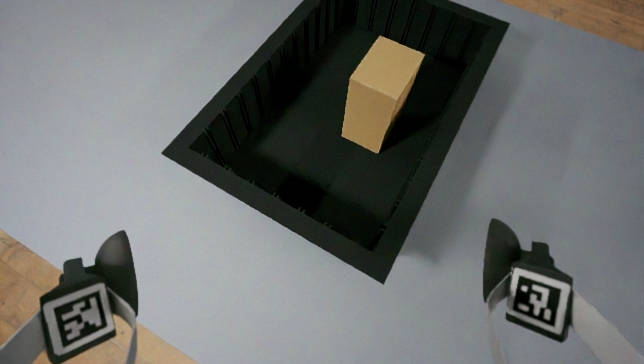

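Emit:
{"api": "execute_actions", "payload": {
  "actions": [
    {"r1":{"base":{"rotate_rad":0.98},"joints":{"arm_m":0.1}}}
  ],
  "cameras": []
}}

Emit:
{"api": "execute_actions", "payload": {
  "actions": [
    {"r1":{"base":{"translate_m":-0.145}}}
  ],
  "cameras": []
}}

Emit:
{"api": "execute_actions", "payload": {
  "actions": [
    {"r1":{"base":{"rotate_rad":-0.98}}}
  ],
  "cameras": []
}}

Emit:
{"api": "execute_actions", "payload": {
  "actions": [
    {"r1":{"joints":{"arm_m":0.4}}}
  ],
  "cameras": ["r1_wrist_camera"]
}}

Scene clock: 63.10 s.
r1.base_odometry: x=+0.485 y=+0.611 heading=-2.834 (m, m, rad; r1's odometry frame)
r1.turned_by_wheels: +0.980 (rad since the last result)
r1.turned_by_imu: +0.989 (rad since the last result)
r1.base_tilt: forward=+0.7 right=-0.5 (deg)
r1.lidar_m: 1.58 1.62 2.12 4.02 4.13 0.56 1.11 1.14 1.16 4.78 2.37 1.68
r1.head_depth_mm: - 1163 1231 1886 1579 1355 1186 / - 2881 2367 1767 1578 1352 1182 / - - - 1831 1570 1355 1183 / - - - 1833 1564 1351 1184 / - 3065 2261 1878 1563 1347 1179 / - 3075 2307 1819 1567 1343 1176 / - 3068 2337 1862 1559 1342 1177
r1.base_status: done
r1.joint_positions: lift_m=+1.100 arm_m=+0.100 wrist_yaw_rad=+0.000 wrist_pitch_rad=-1.004 wrist_roll_rad=-0.004 gripper_m=+0.170 head_pan_rad=-1.563 head_tilt_rad=-0.790
r1.joint_status: all done
r1.motor_effort: left_wheel=-3(9) right_wheel=+2(7) lift_m=+23(23) arm_m=-5(6) wrist_yaw_rad=-1(0) wrist_pitch_rad=+2(2) wrist_roll_rad=+0(0) gripper_m=+1(0) head_pan_rad=-3(2) head_tilt_rad=-7(6) (%)
r1.hand_pose: x=-0.0216 y=-0.3627 z=+1.0093 quat_wxyz=(+0.621, +0.341, -0.618, -0.340) (m; r1's base frame)
r1.wrist_depth_mm: - - - - - 616 605 / - - - - - 640 547 / - - - - - - 497 / - - - - - - 463 / - - - - - - 445 / - - - - - - 416 / - - - - - - -
r2.base_odometry: x=+0.000 y=+0.000 heading=+0.000 (m, m, rad; r2's odometry frame)
r2.turned_by_wheels: +0.000 (rad since the last result)
r2.turned_by_imu: -0.001 (rad since the last result)
r2.base_tilt: forward=+0.7 right=-0.3 (deg)
r2.lidar_m: 1.77 5.54 1.06 0.70 0.64 0.65 0.81 1.68 3.21 4.02 4.08 1.47
r2.head_depth_mm: 2050 3098 - - 2759 1784 2259 / 2068 3103 - - - 2739 2266 / 2080 3160 - - 2627 3011 2063 / 2106 3213 - - - 2835 2143 / 2131 3280 - - - 3191 2211 / 2140 3289 - - - 3152 2219 / 2172 3386 - - - 3138 2184
r2.base_status: not commanded
r2.joint_positions: lift_m=+1.050 arm_m=+0.001 wrist_yaw_rad=+2.790 wrist_pitch_rad=-0.507 wrist_roll_rad=+0.016 gripper_m=+0.037 head_pan_rad=-0.002 head_tilt_rad=-0.005
r2.joint_status: not commanded
r2.motor_effort: left_wheel=+1(1) right_wheel=-1(1) lift_m=+24(24) arm_m=+0(0) wrist_yaw_rad=+0(0) wrist_pitch_rad=+5(5) wrist_roll_rad=+0(0) gripper_m=-1(0) head_pan_rad=+0(1) head_tilt_rad=+2(2) (%)
r2.hand_pose: x=+0.0519 y=+0.0534 z=+1.0429 quat_wxyz=(+0.295, +0.710, +0.053, +0.637) (m; r2's base frame)
r2.wrist_depth_mm: 585 684 887 - - - - / - 736 940 - - - - / - 768 - - - - - / - 856 - - - - - / 641 946 - - - - - / 720 - - - - - - / 748 923 - - - - -
pictures: none
No camera images: the call's "cameras" was empty. Leave "cameras" out to get every camera's image.

Scene clock: 65.87 s.
r1.base_odometry: x=+0.623 y=+0.655 heading=-2.834 (m, m, rad; r1's odometry frame)
r1.turned_by_wheels: +0.000 (rad since the last result)
r1.turned_by_imu: -0.001 (rad since the last result)
r1.base_tilt: forward=+0.8 right=-0.5 (deg)
r1.lidar_m: 1.73 1.76 2.32 4.02 4.13 0.44 0.96 0.99 1.14 1.12 2.60 1.83
r1.head_depth_mm: - 1165 961 794 1517 1355 1189 / - 1165 1033 1817 1584 1357 1184 / - - - 1728 1581 1353 1179 / - - - 1843 1577 1346 1181 / - 3098 2255 1867 1565 1345 1179 / - 3080 2330 1821 1559 1348 1178 / - 3048 2329 1864 1560 1339 1175
r1.base_status: done
r1.joint_positions: lift_m=+1.100 arm_m=+0.100 wrist_yaw_rad=+0.000 wrist_pitch_rad=-1.004 wrist_roll_rad=-0.004 gripper_m=+0.170 head_pan_rad=-1.563 head_tilt_rad=-0.790
r1.joint_status: not commanded
r1.motor_effort: left_wheel=-3(7) right_wheel=+2(2) lift_m=+23(23) arm_m=-6(5) wrist_yaw_rad=-1(1) wrist_pitch_rad=+2(2) wrist_roll_rad=+0(1) gripper_m=-1(2) head_pan_rad=-2(2) head_tilt_rad=-6(6) (%)
r1.hand_pose: x=-0.0216 y=-0.3627 z=+1.0093 quat_wxyz=(+0.621, +0.341, -0.618, -0.340) (m; r1's base frame)
r1.wrist_depth_mm: - - - - 837 595 598 / - - - - - 534 554 / - - - - - 496 495 / - - - - - 454 453 / - - - - - 439 423 / - - - - - - 406 / - - - - - - 370
r2.base_odometry: x=+0.000 y=+0.000 heading=+0.000 (m, m, rad; r2's odometry frame)
r2.turned_by_wheels: +0.000 (rad since the last result)
r2.turned_by_imu: +0.000 (rad since the last result)
r2.base_tilt: forward=+0.4 right=-0.3 (deg)
r2.lidar_m: 1.76 5.55 1.06 0.69 0.64 0.65 0.81 1.68 3.21 4.01 4.08 1.47
r2.head_depth_mm: 2071 3113 - - 2694 1799 2264 / 2064 3099 - - - 2680 2259 / 2077 3205 - - 2600 3050 2056 / 2107 3230 - - - 2829 2133 / 2098 3242 - - - 3180 2205 / 2142 3327 - - - 3152 2183 / 2157 3319 - - - 3125 2176
r2.base_status: not commanded
r2.joint_positions: lift_m=+1.050 arm_m=+0.001 wrist_yaw_rad=+2.790 wrist_pitch_rad=-0.507 wrist_roll_rad=+0.016 gripper_m=+0.037 head_pan_rad=-0.002 head_tilt_rad=-0.005
r2.joint_status: not commanded
r2.motor_effort: left_wheel=+1(1) right_wheel=+0(0) lift_m=+24(24) arm_m=+0(0) wrist_yaw_rad=+1(0) wrist_pitch_rad=+5(5) wrist_roll_rad=+0(0) gripper_m=+0(0) head_pan_rad=+1(1) head_tilt_rad=+2(2) (%)
r2.hand_pose: x=+0.0519 y=+0.0534 z=+1.0429 quat_wxyz=(+0.295, +0.710, +0.053, +0.637) (m; r2's base frame)
r2.wrist_depth_mm: 588 694 876 - - - - / - 725 957 - - - - / - 767 - - - - - / - 846 - - - - - / 659 952 - - - - - / 719 - - - - - - / 752 907 - - - - -
pictures: none
No camera images: the call's "cameras" was empty. Leave "cameras" out to get every camera's image.

Scene clock: 68.40 s.
r1.base_odometry: x=+0.623 y=+0.655 heading=+2.470 (m, m, rad; r1's odometry frame)
r1.turned_by_wheels: -0.980 (rad since the last result)
r1.turned_by_imu: -0.990 (rad since the last result)
r1.base_tilt: forward=+0.7 right=-0.5 (deg)
r1.lidar_m: 2.40 1.79 1.73 1.80 2.47 4.02 0.44 0.45 0.96 1.00 1.12 4.79
r1.head_depth_mm: - 2884 960 771 645 551 1145 / - 2848 955 748 641 551 1184 / - - - 745 640 573 1178 / - - - 720 640 1272 1183 / 3246 2034 891 716 638 1323 1179 / 3466 1244 852 737 651 1346 1176 / 3725 1241 939 756 681 1340 1174
r1.base_status: done
r1.joint_positions: lift_m=+1.100 arm_m=+0.100 wrist_yaw_rad=+0.000 wrist_pitch_rad=-1.004 wrist_roll_rad=-0.004 gripper_m=+0.170 head_pan_rad=-1.563 head_tilt_rad=-0.790
r1.joint_status: not commanded
r1.motor_effort: left_wheel=+2(7) right_wheel=-2(6) lift_m=+23(23) arm_m=-5(5) wrist_yaw_rad=+0(1) wrist_pitch_rad=+2(2) wrist_roll_rad=+0(1) gripper_m=+0(2) head_pan_rad=-1(2) head_tilt_rad=-6(6) (%)
r1.hand_pose: x=-0.0216 y=-0.3627 z=+1.0093 quat_wxyz=(+0.621, +0.341, -0.618, -0.340) (m; r1's base frame)
r1.wrist_depth_mm: 561 566 536 462 577 602 608 / 507 497 517 511 544 539 553 / 469 473 464 479 489 495 505 / 449 447 446 447 455 463 458 / - 422 415 426 427 428 433 / - - 392 388 389 397 406 / - - - 373 369 372 377
r2.base_odometry: x=+0.000 y=+0.000 heading=+0.000 (m, m, rad; r2's odometry frame)
r2.turned_by_wheels: +0.000 (rad since the last result)
r2.turned_by_imu: +0.000 (rad since the last result)
r2.base_tilt: forward=+0.5 right=+0.0 (deg)
r2.lidar_m: 1.77 5.54 1.06 0.70 0.64 0.65 0.81 1.68 3.20 4.03 4.07 1.46
r2.head_depth_mm: 2039 3054 - - 2716 1782 2271 / 2062 3155 - - - 2688 2255 / 2083 3185 - - 2643 3031 2064 / 2095 3214 - - - 2872 2188 / 2139 3245 - - - 3166 2232 / 2122 3295 - - - 3188 2172 / 2153 3386 - - - 3125 2161
r2.base_status: not commanded
r2.joint_positions: lift_m=+1.050 arm_m=+0.001 wrist_yaw_rad=+2.790 wrist_pitch_rad=-0.507 wrist_roll_rad=+0.016 gripper_m=+0.037 head_pan_rad=-0.002 head_tilt_rad=-0.005
r2.joint_status: not commanded
r2.motor_effort: left_wheel=+1(1) right_wheel=-1(1) lift_m=+24(24) arm_m=+0(0) wrist_yaw_rad=+1(0) wrist_pitch_rad=+5(4) wrist_roll_rad=+0(0) gripper_m=-1(0) head_pan_rad=+1(0) head_tilt_rad=+2(2) (%)
r2.hand_pose: x=+0.0519 y=+0.0534 z=+1.0429 quat_wxyz=(+0.295, +0.710, +0.053, +0.637) (m; r2's base frame)
r2.wrist_depth_mm: 585 680 895 - - - - / - 720 933 - - - - / - 778 - - - - - / - 866 - - - - - / 659 939 - - - - - / 724 - - - - - - / 741 922 - - - - -
pictures: none
No camera images: the call's "cameras" was empty. Leave "cameras" out to get every camera's image.

Scene clock: 71.83 s.
r1.base_odometry: x=+0.623 y=+0.655 heading=+2.470 (m, m, rad; r1's odometry frame)
r1.turned_by_wheels: +0.000 (rad since the last result)
r1.turned_by_imu: -0.001 (rad since the last result)
r1.base_tilt: forward=+0.8 right=-0.4 (deg)
r1.lidar_m: 2.40 1.80 1.73 1.81 2.48 4.03 0.44 0.45 0.96 1.00 1.12 4.80
r1.head_depth_mm: 2683 2884 962 770 642 553 1144 / 2812 3012 923 767 640 551 1188 / 2946 3050 913 766 640 572 1180 / - 3125 808 712 638 1273 1185 / 3239 2833 912 715 636 1316 1183 / 3442 1246 852 734 649 1343 1180 / 3675 1232 939 756 682 1345 1172
r1.base_status: not commanded
r1.joint_positions: lift_m=+1.100 arm_m=+0.400 wrist_yaw_rad=+0.000 wrist_pitch_rad=-1.004 wrist_roll_rad=-0.004 gripper_m=+0.170 head_pan_rad=-1.563 head_tilt_rad=-0.790
r1.joint_status: all done
r1.motor_effort: left_wheel=+2(2) right_wheel=-2(2) lift_m=+23(23) arm_m=+6(8) wrist_yaw_rad=-1(1) wrist_pitch_rad=+2(2) wrist_roll_rad=+0(0) gripper_m=+0(0) head_pan_rad=-1(2) head_tilt_rad=-6(6) (%)
r1.hand_pose: x=-0.0216 y=-0.6619 z=+1.0093 quat_wxyz=(+0.621, +0.341, -0.618, -0.340) (m; r1's base frame)
r1.wrist_depth_mm: 562 568 573 577 - - - / 518 522 525 438 532 - - / 482 483 435 483 438 491 499 / 439 430 429 318 446 461 466 / 409 366 409 302 414 432 426 / 388 384 379 389 392 395 398 / - 342 368 372 367 375 368
r2.base_odometry: x=+0.000 y=+0.000 heading=+0.000 (m, m, rad; r2's odometry frame)
r2.turned_by_wheels: +0.000 (rad since the last result)
r2.turned_by_imu: +0.000 (rad since the last result)
r2.base_tilt: forward=+0.6 right=-0.1 (deg)
r2.lidar_m: 1.76 5.54 1.06 0.70 0.64 0.65 0.81 1.68 3.20 4.00 4.08 1.46
r2.head_depth_mm: 2037 3110 - - - 1804 2269 / 2062 3145 - - - 2706 2261 / 2067 3185 - - 2620 3034 2029 / 2074 3260 - - - 2859 2130 / 2146 3283 - - - 3164 2221 / 2119 3244 - - - 3162 2185 / 2146 3308 - - - 3157 2174
r2.base_status: not commanded
r2.joint_positions: lift_m=+1.050 arm_m=+0.001 wrist_yaw_rad=+2.790 wrist_pitch_rad=-0.507 wrist_roll_rad=+0.016 gripper_m=+0.037 head_pan_rad=-0.002 head_tilt_rad=-0.005
r2.joint_status: not commanded
r2.motor_effort: left_wheel=+1(1) right_wheel=-1(1) lift_m=+24(24) arm_m=-1(0) wrist_yaw_rad=+1(1) wrist_pitch_rad=+5(5) wrist_roll_rad=+0(0) gripper_m=+0(0) head_pan_rad=-3(0) head_tilt_rad=+2(2) (%)
r2.hand_pose: x=+0.0519 y=+0.0534 z=+1.0429 quat_wxyz=(+0.295, +0.710, +0.053, +0.637) (m; r2's base frame)
r2.wrist_depth_mm: 592 684 901 - - - - / - 732 964 - - - - / - 775 - - - - - / - 850 - - - - - / 653 939 - - - - - / 733 - - - - - - / 748 918 - - - - -
pictures: r1_wrist_camera
Images, in order (width x height): r1_wrist_camera 644x364.

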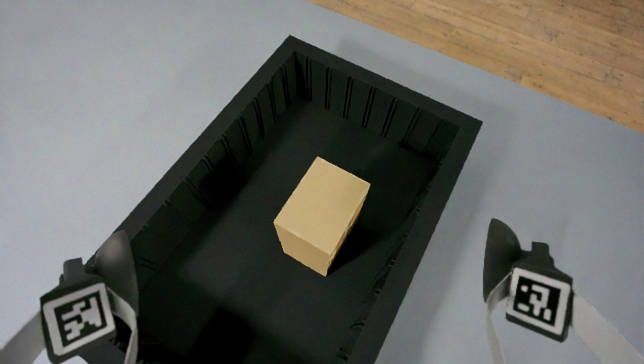

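Same geometry as before.

Emit:
{"api": "execute_actions", "payload": {
  "actions": [
    {"r1":{"joints":{"arm_m":0.485,"lift_m":0.95}}}
  ],
  "cameras": []
}}

Emit:
{"api": "execute_actions", "payload": {
  "actions": [
    {"r1":{"joints":{"gripper_m":0.0}}}
  ],
  "cameras": []
}}

Emit:
{"api": "execute_actions", "payload": {
  "actions": [
    {"r1":{"joints":{"lift_m":1.1}}}
  ],
  "cameras": ["r1_wrist_camera"]
}}

Scene clock: 80.07 s.
r1.base_odometry: x=+0.623 y=+0.655 heading=+2.470 (m, m, rad; r1's odometry frame)
r1.turned_by_wheels: +0.000 (rad since the last result)
r1.turned_by_imu: -0.001 (rad since the last result)
r1.base_tilt: forward=+0.8 right=-0.5 (deg)
r1.lidar_m: 2.41 1.79 1.73 1.80 2.48 4.03 0.44 0.45 0.96 1.00 1.12 4.77
r1.head_depth_mm: 2707 - - 749 643 552 1148 / 2748 2986 924 769 641 551 1183 / - 2966 889 766 639 572 1182 / 3020 - 804 712 638 1270 1180 / 3262 2837 908 716 636 1317 1181 / 3470 1239 847 735 649 1343 1180 / 3669 1236 938 756 680 1341 1174
r1.base_status: not commanded
r1.joint_positions: lift_m=+0.950 arm_m=+0.485 wrist_yaw_rad=+0.000 wrist_pitch_rad=-1.004 wrist_roll_rad=-0.004 gripper_m=+0.170 head_pan_rad=-1.563 head_tilt_rad=-0.790
r1.joint_status: all done
r1.motor_effort: left_wheel=+2(2) right_wheel=-2(2) lift_m=+12(21) arm_m=+6(6) wrist_yaw_rad=-1(1) wrist_pitch_rad=+2(2) wrist_roll_rad=+0(0) gripper_m=-1(1) head_pan_rad=-2(2) head_tilt_rad=-6(6) (%)
r1.hand_pose: x=-0.0216 y=-0.7468 z=+0.8599 quat_wxyz=(+0.621, +0.341, -0.618, -0.340) (m; r1's base frame)
r1.wrist_depth_mm: 358 360 251 276 249 375 - / 325 320 259 318 273 233 343 / 302 207 296 304 301 260 216 / 188 225 281 153 284 274 281 / 189 253 262 140 144 244 268 / 192 242 239 132 241 221 255 / - 227 227 123 227 156 235
r2.base_odometry: x=+0.000 y=+0.000 heading=+0.000 (m, m, rad; r2's odometry frame)
r2.turned_by_wheels: +0.000 (rad since the last result)
r2.turned_by_imu: -0.001 (rad since the last result)
r2.base_tilt: forward=+0.5 right=-0.4 (deg)
r2.lidar_m: 1.76 5.52 1.06 0.70 0.64 0.65 0.81 1.68 3.21 4.01 4.07 1.47
r2.head_depth_mm: 2045 3082 - - 2035 1775 2289 / 2055 3125 - - - 2698 2260 / 2059 3173 - - 2644 3066 2061 / 2091 3223 - - - 2835 2156 / 2118 3290 - - - 3169 2202 / 2148 3268 - - - 3170 2177 / 2162 3295 - - - 3146 2164
r2.base_status: not commanded
r2.joint_positions: lift_m=+1.050 arm_m=+0.001 wrist_yaw_rad=+2.790 wrist_pitch_rad=-0.507 wrist_roll_rad=+0.016 gripper_m=+0.037 head_pan_rad=-0.002 head_tilt_rad=-0.005
r2.joint_status: not commanded
r2.motor_effort: left_wheel=+1(1) right_wheel=-1(1) lift_m=+24(24) arm_m=+0(0) wrist_yaw_rad=+0(0) wrist_pitch_rad=+5(5) wrist_roll_rad=+1(0) gripper_m=+0(0) head_pan_rad=+1(0) head_tilt_rad=+2(2) (%)
r2.hand_pose: x=+0.0519 y=+0.0534 z=+1.0429 quat_wxyz=(+0.295, +0.710, +0.053, +0.637) (m; r2's base frame)
r2.wrist_depth_mm: 589 692 885 - - - - / - 730 953 - - - - / - 771 - - - - - / - 853 - - - - - / 656 958 - - - - - / 726 - - - - - - / 762 906 - - - - -
pictures: none
No camera images: the call's "cameras" was empty. Leave "cameras" out to get every camera's image.

Scene clock: 82.27 s.
r1.base_odometry: x=+0.623 y=+0.655 heading=+2.470 (m, m, rad; r1's odometry frame)
r1.turned_by_wheels: +0.000 (rad since the last result)
r1.turned_by_imu: +0.000 (rad since the last result)
r1.base_tilt: forward=+0.8 right=-0.5 (deg)
r1.lidar_m: 2.39 1.79 1.73 1.80 2.48 4.02 0.44 0.45 0.96 1.00 1.12 4.77
r1.head_depth_mm: 2694 - - 747 645 553 1145 / 2704 3008 924 768 643 550 1185 / - 2968 892 766 639 573 1188 / 3011 - 812 722 639 1271 1184 / 3296 2820 909 720 637 1322 1181 / 3493 1247 852 736 650 1341 1175 / 3720 1237 937 754 680 1339 1177
r1.base_status: not commanded
r1.joint_positions: lift_m=+0.950 arm_m=+0.485 wrist_yaw_rad=+0.000 wrist_pitch_rad=-1.006 wrist_roll_rad=-0.003 gripper_m=+0.002 head_pan_rad=-1.563 head_tilt_rad=-0.790
r1.joint_status: all done
r1.motor_effort: left_wheel=+2(2) right_wheel=-3(3) lift_m=+12(12) arm_m=+6(6) wrist_yaw_rad=-1(1) wrist_pitch_rad=+3(3) wrist_roll_rad=+0(0) gripper_m=-31(100) head_pan_rad=-1(2) head_tilt_rad=-6(6) (%)
r1.hand_pose: x=-0.0216 y=-0.7464 z=+0.8597 quat_wxyz=(+0.621, +0.341, -0.618, -0.340) (m; r1's base frame)
r1.wrist_depth_mm: 358 358 250 281 250 374 - / 326 321 264 321 278 235 344 / 299 207 294 306 304 267 216 / 188 224 274 149 280 258 284 / 192 254 258 137 263 215 269 / 206 242 132 128 130 173 254 / 223 228 230 229 231 158 237
r2.base_odometry: x=+0.000 y=+0.000 heading=+0.000 (m, m, rad; r2's odometry frame)
r2.turned_by_wheels: +0.000 (rad since the last result)
r2.turned_by_imu: +0.000 (rad since the last result)
r2.base_tilt: forward=+0.6 right=-0.2 (deg)
r2.lidar_m: 1.76 5.53 1.06 0.70 0.64 0.65 0.81 1.68 3.20 3.99 4.08 1.47
r2.head_depth_mm: 2036 3087 - - 2055 1778 2264 / 2070 3146 - - - 2690 2264 / 2060 3141 - - 2622 3079 2057 / 2095 3216 - - - 2884 2161 / 2114 3225 - - - 3164 2198 / 2128 3290 - - - 3146 2192 / 2173 3342 - - - 3104 2147
r2.base_status: not commanded
r2.joint_positions: lift_m=+1.050 arm_m=+0.001 wrist_yaw_rad=+2.790 wrist_pitch_rad=-0.507 wrist_roll_rad=+0.016 gripper_m=+0.037 head_pan_rad=-0.002 head_tilt_rad=-0.005
r2.joint_status: not commanded
r2.motor_effort: left_wheel=+1(0) right_wheel=-1(1) lift_m=+24(24) arm_m=+0(0) wrist_yaw_rad=+1(1) wrist_pitch_rad=+5(5) wrist_roll_rad=+0(0) gripper_m=+0(1) head_pan_rad=+0(0) head_tilt_rad=+2(2) (%)
r2.hand_pose: x=+0.0519 y=+0.0534 z=+1.0429 quat_wxyz=(+0.295, +0.710, +0.053, +0.637) (m; r2's base frame)
r2.wrist_depth_mm: 591 684 872 - - - - / - 727 943 - - - - / - 769 - - - - - / - 856 - - - - - / 652 955 - - - - - / 711 - - - - - - / 745 893 - - - - -
pictures: none
No camera images: the call's "cameras" was empty. Leave "cameras" out to get every camera's image.

Scene clock: 84.47 s.
r1.base_odometry: x=+0.623 y=+0.655 heading=+2.470 (m, m, rad; r1's odometry frame)
r1.turned_by_wheels: +0.000 (rad since the last result)
r1.turned_by_imu: +0.000 (rad since the last result)
r1.base_tilt: forward=+0.7 right=-0.6 (deg)
r1.lidar_m: 2.40 1.79 1.73 1.80 2.48 4.01 0.44 0.45 0.96 1.00 1.12 4.80
r1.head_depth_mm: 2700 2895 958 770 643 552 1146 / 2818 2971 924 767 642 551 1183 / 2951 3124 893 766 642 573 1187 / - 702 913 723 638 1269 1181 / 3205 1225 910 720 637 1318 1176 / 3450 1244 853 736 650 1340 1176 / 3643 1236 939 758 682 1345 1173
r1.base_status: not commanded
r1.joint_positions: lift_m=+1.100 arm_m=+0.485 wrist_yaw_rad=+0.000 wrist_pitch_rad=-1.015 wrist_roll_rad=-0.003 gripper_m=+0.012 head_pan_rad=-1.563 head_tilt_rad=-0.790
r1.joint_status: all done
r1.on_its_own: gripper_m is held at +0.010, not at your +0.000, by its stall guard, which is still easing
r1.motor_effort: left_wheel=+1(2) right_wheel=-2(3) lift_m=+24(24) arm_m=+5(6) wrist_yaw_rad=-1(1) wrist_pitch_rad=+6(7) wrist_roll_rad=+0(0) gripper_m=-27(32) head_pan_rad=-2(3) head_tilt_rad=-7(6) (%)
r1.hand_pose: x=-0.0216 y=-0.7443 z=+1.0079 quat_wxyz=(+0.619, +0.344, -0.616, -0.343) (m; r1's base frame)
r1.wrist_depth_mm: 553 552 566 - - - - / 504 511 509 527 520 - - / 474 467 471 397 487 482 - / 433 431 388 151 381 443 457 / 411 403 343 139 329 420 420 / 383 318 132 129 129 398 395 / 359 307 365 357 318 373 376
r2.base_odometry: x=+0.000 y=+0.000 heading=+0.000 (m, m, rad; r2's odometry frame)
r2.turned_by_wheels: +0.000 (rad since the last result)
r2.turned_by_imu: +0.000 (rad since the last result)
r2.base_tilt: forward=+0.5 right=-0.2 (deg)
r2.lidar_m: 1.77 4.96 1.06 0.70 0.64 0.65 0.81 1.68 3.21 3.99 4.06 1.47
r2.head_depth_mm: 2054 3128 - - 2074 1771 2275 / 2073 3132 - - - 2669 2258 / 2084 3171 - - 2580 3009 2074 / 2082 3281 - - - 2874 2128 / 2164 3221 - - - 3197 2191 / 2128 3272 - - - 3149 2192 / 2169 3303 - - - 3109 2159
r2.base_status: not commanded
r2.joint_positions: lift_m=+1.050 arm_m=+0.001 wrist_yaw_rad=+2.790 wrist_pitch_rad=-0.507 wrist_roll_rad=+0.016 gripper_m=+0.037 head_pan_rad=-0.002 head_tilt_rad=-0.005
r2.joint_status: not commanded
r2.motor_effort: left_wheel=+1(1) right_wheel=-1(1) lift_m=+24(24) arm_m=+0(0) wrist_yaw_rad=+1(1) wrist_pitch_rad=+5(5) wrist_roll_rad=+1(0) gripper_m=+0(1) head_pan_rad=+0(0) head_tilt_rad=+2(2) (%)
r2.hand_pose: x=+0.0519 y=+0.0534 z=+1.0429 quat_wxyz=(+0.295, +0.710, +0.053, +0.637) (m; r2's base frame)
r2.wrist_depth_mm: 593 674 882 - - - - / - 717 948 - - - - / - 753 - - - - - / - 847 - - - - - / 652 945 - - - - - / 728 - - - - - - / 754 901 - - - - -
pictures: r1_wrist_camera
Images, in order (width x height): r1_wrist_camera 644x364.

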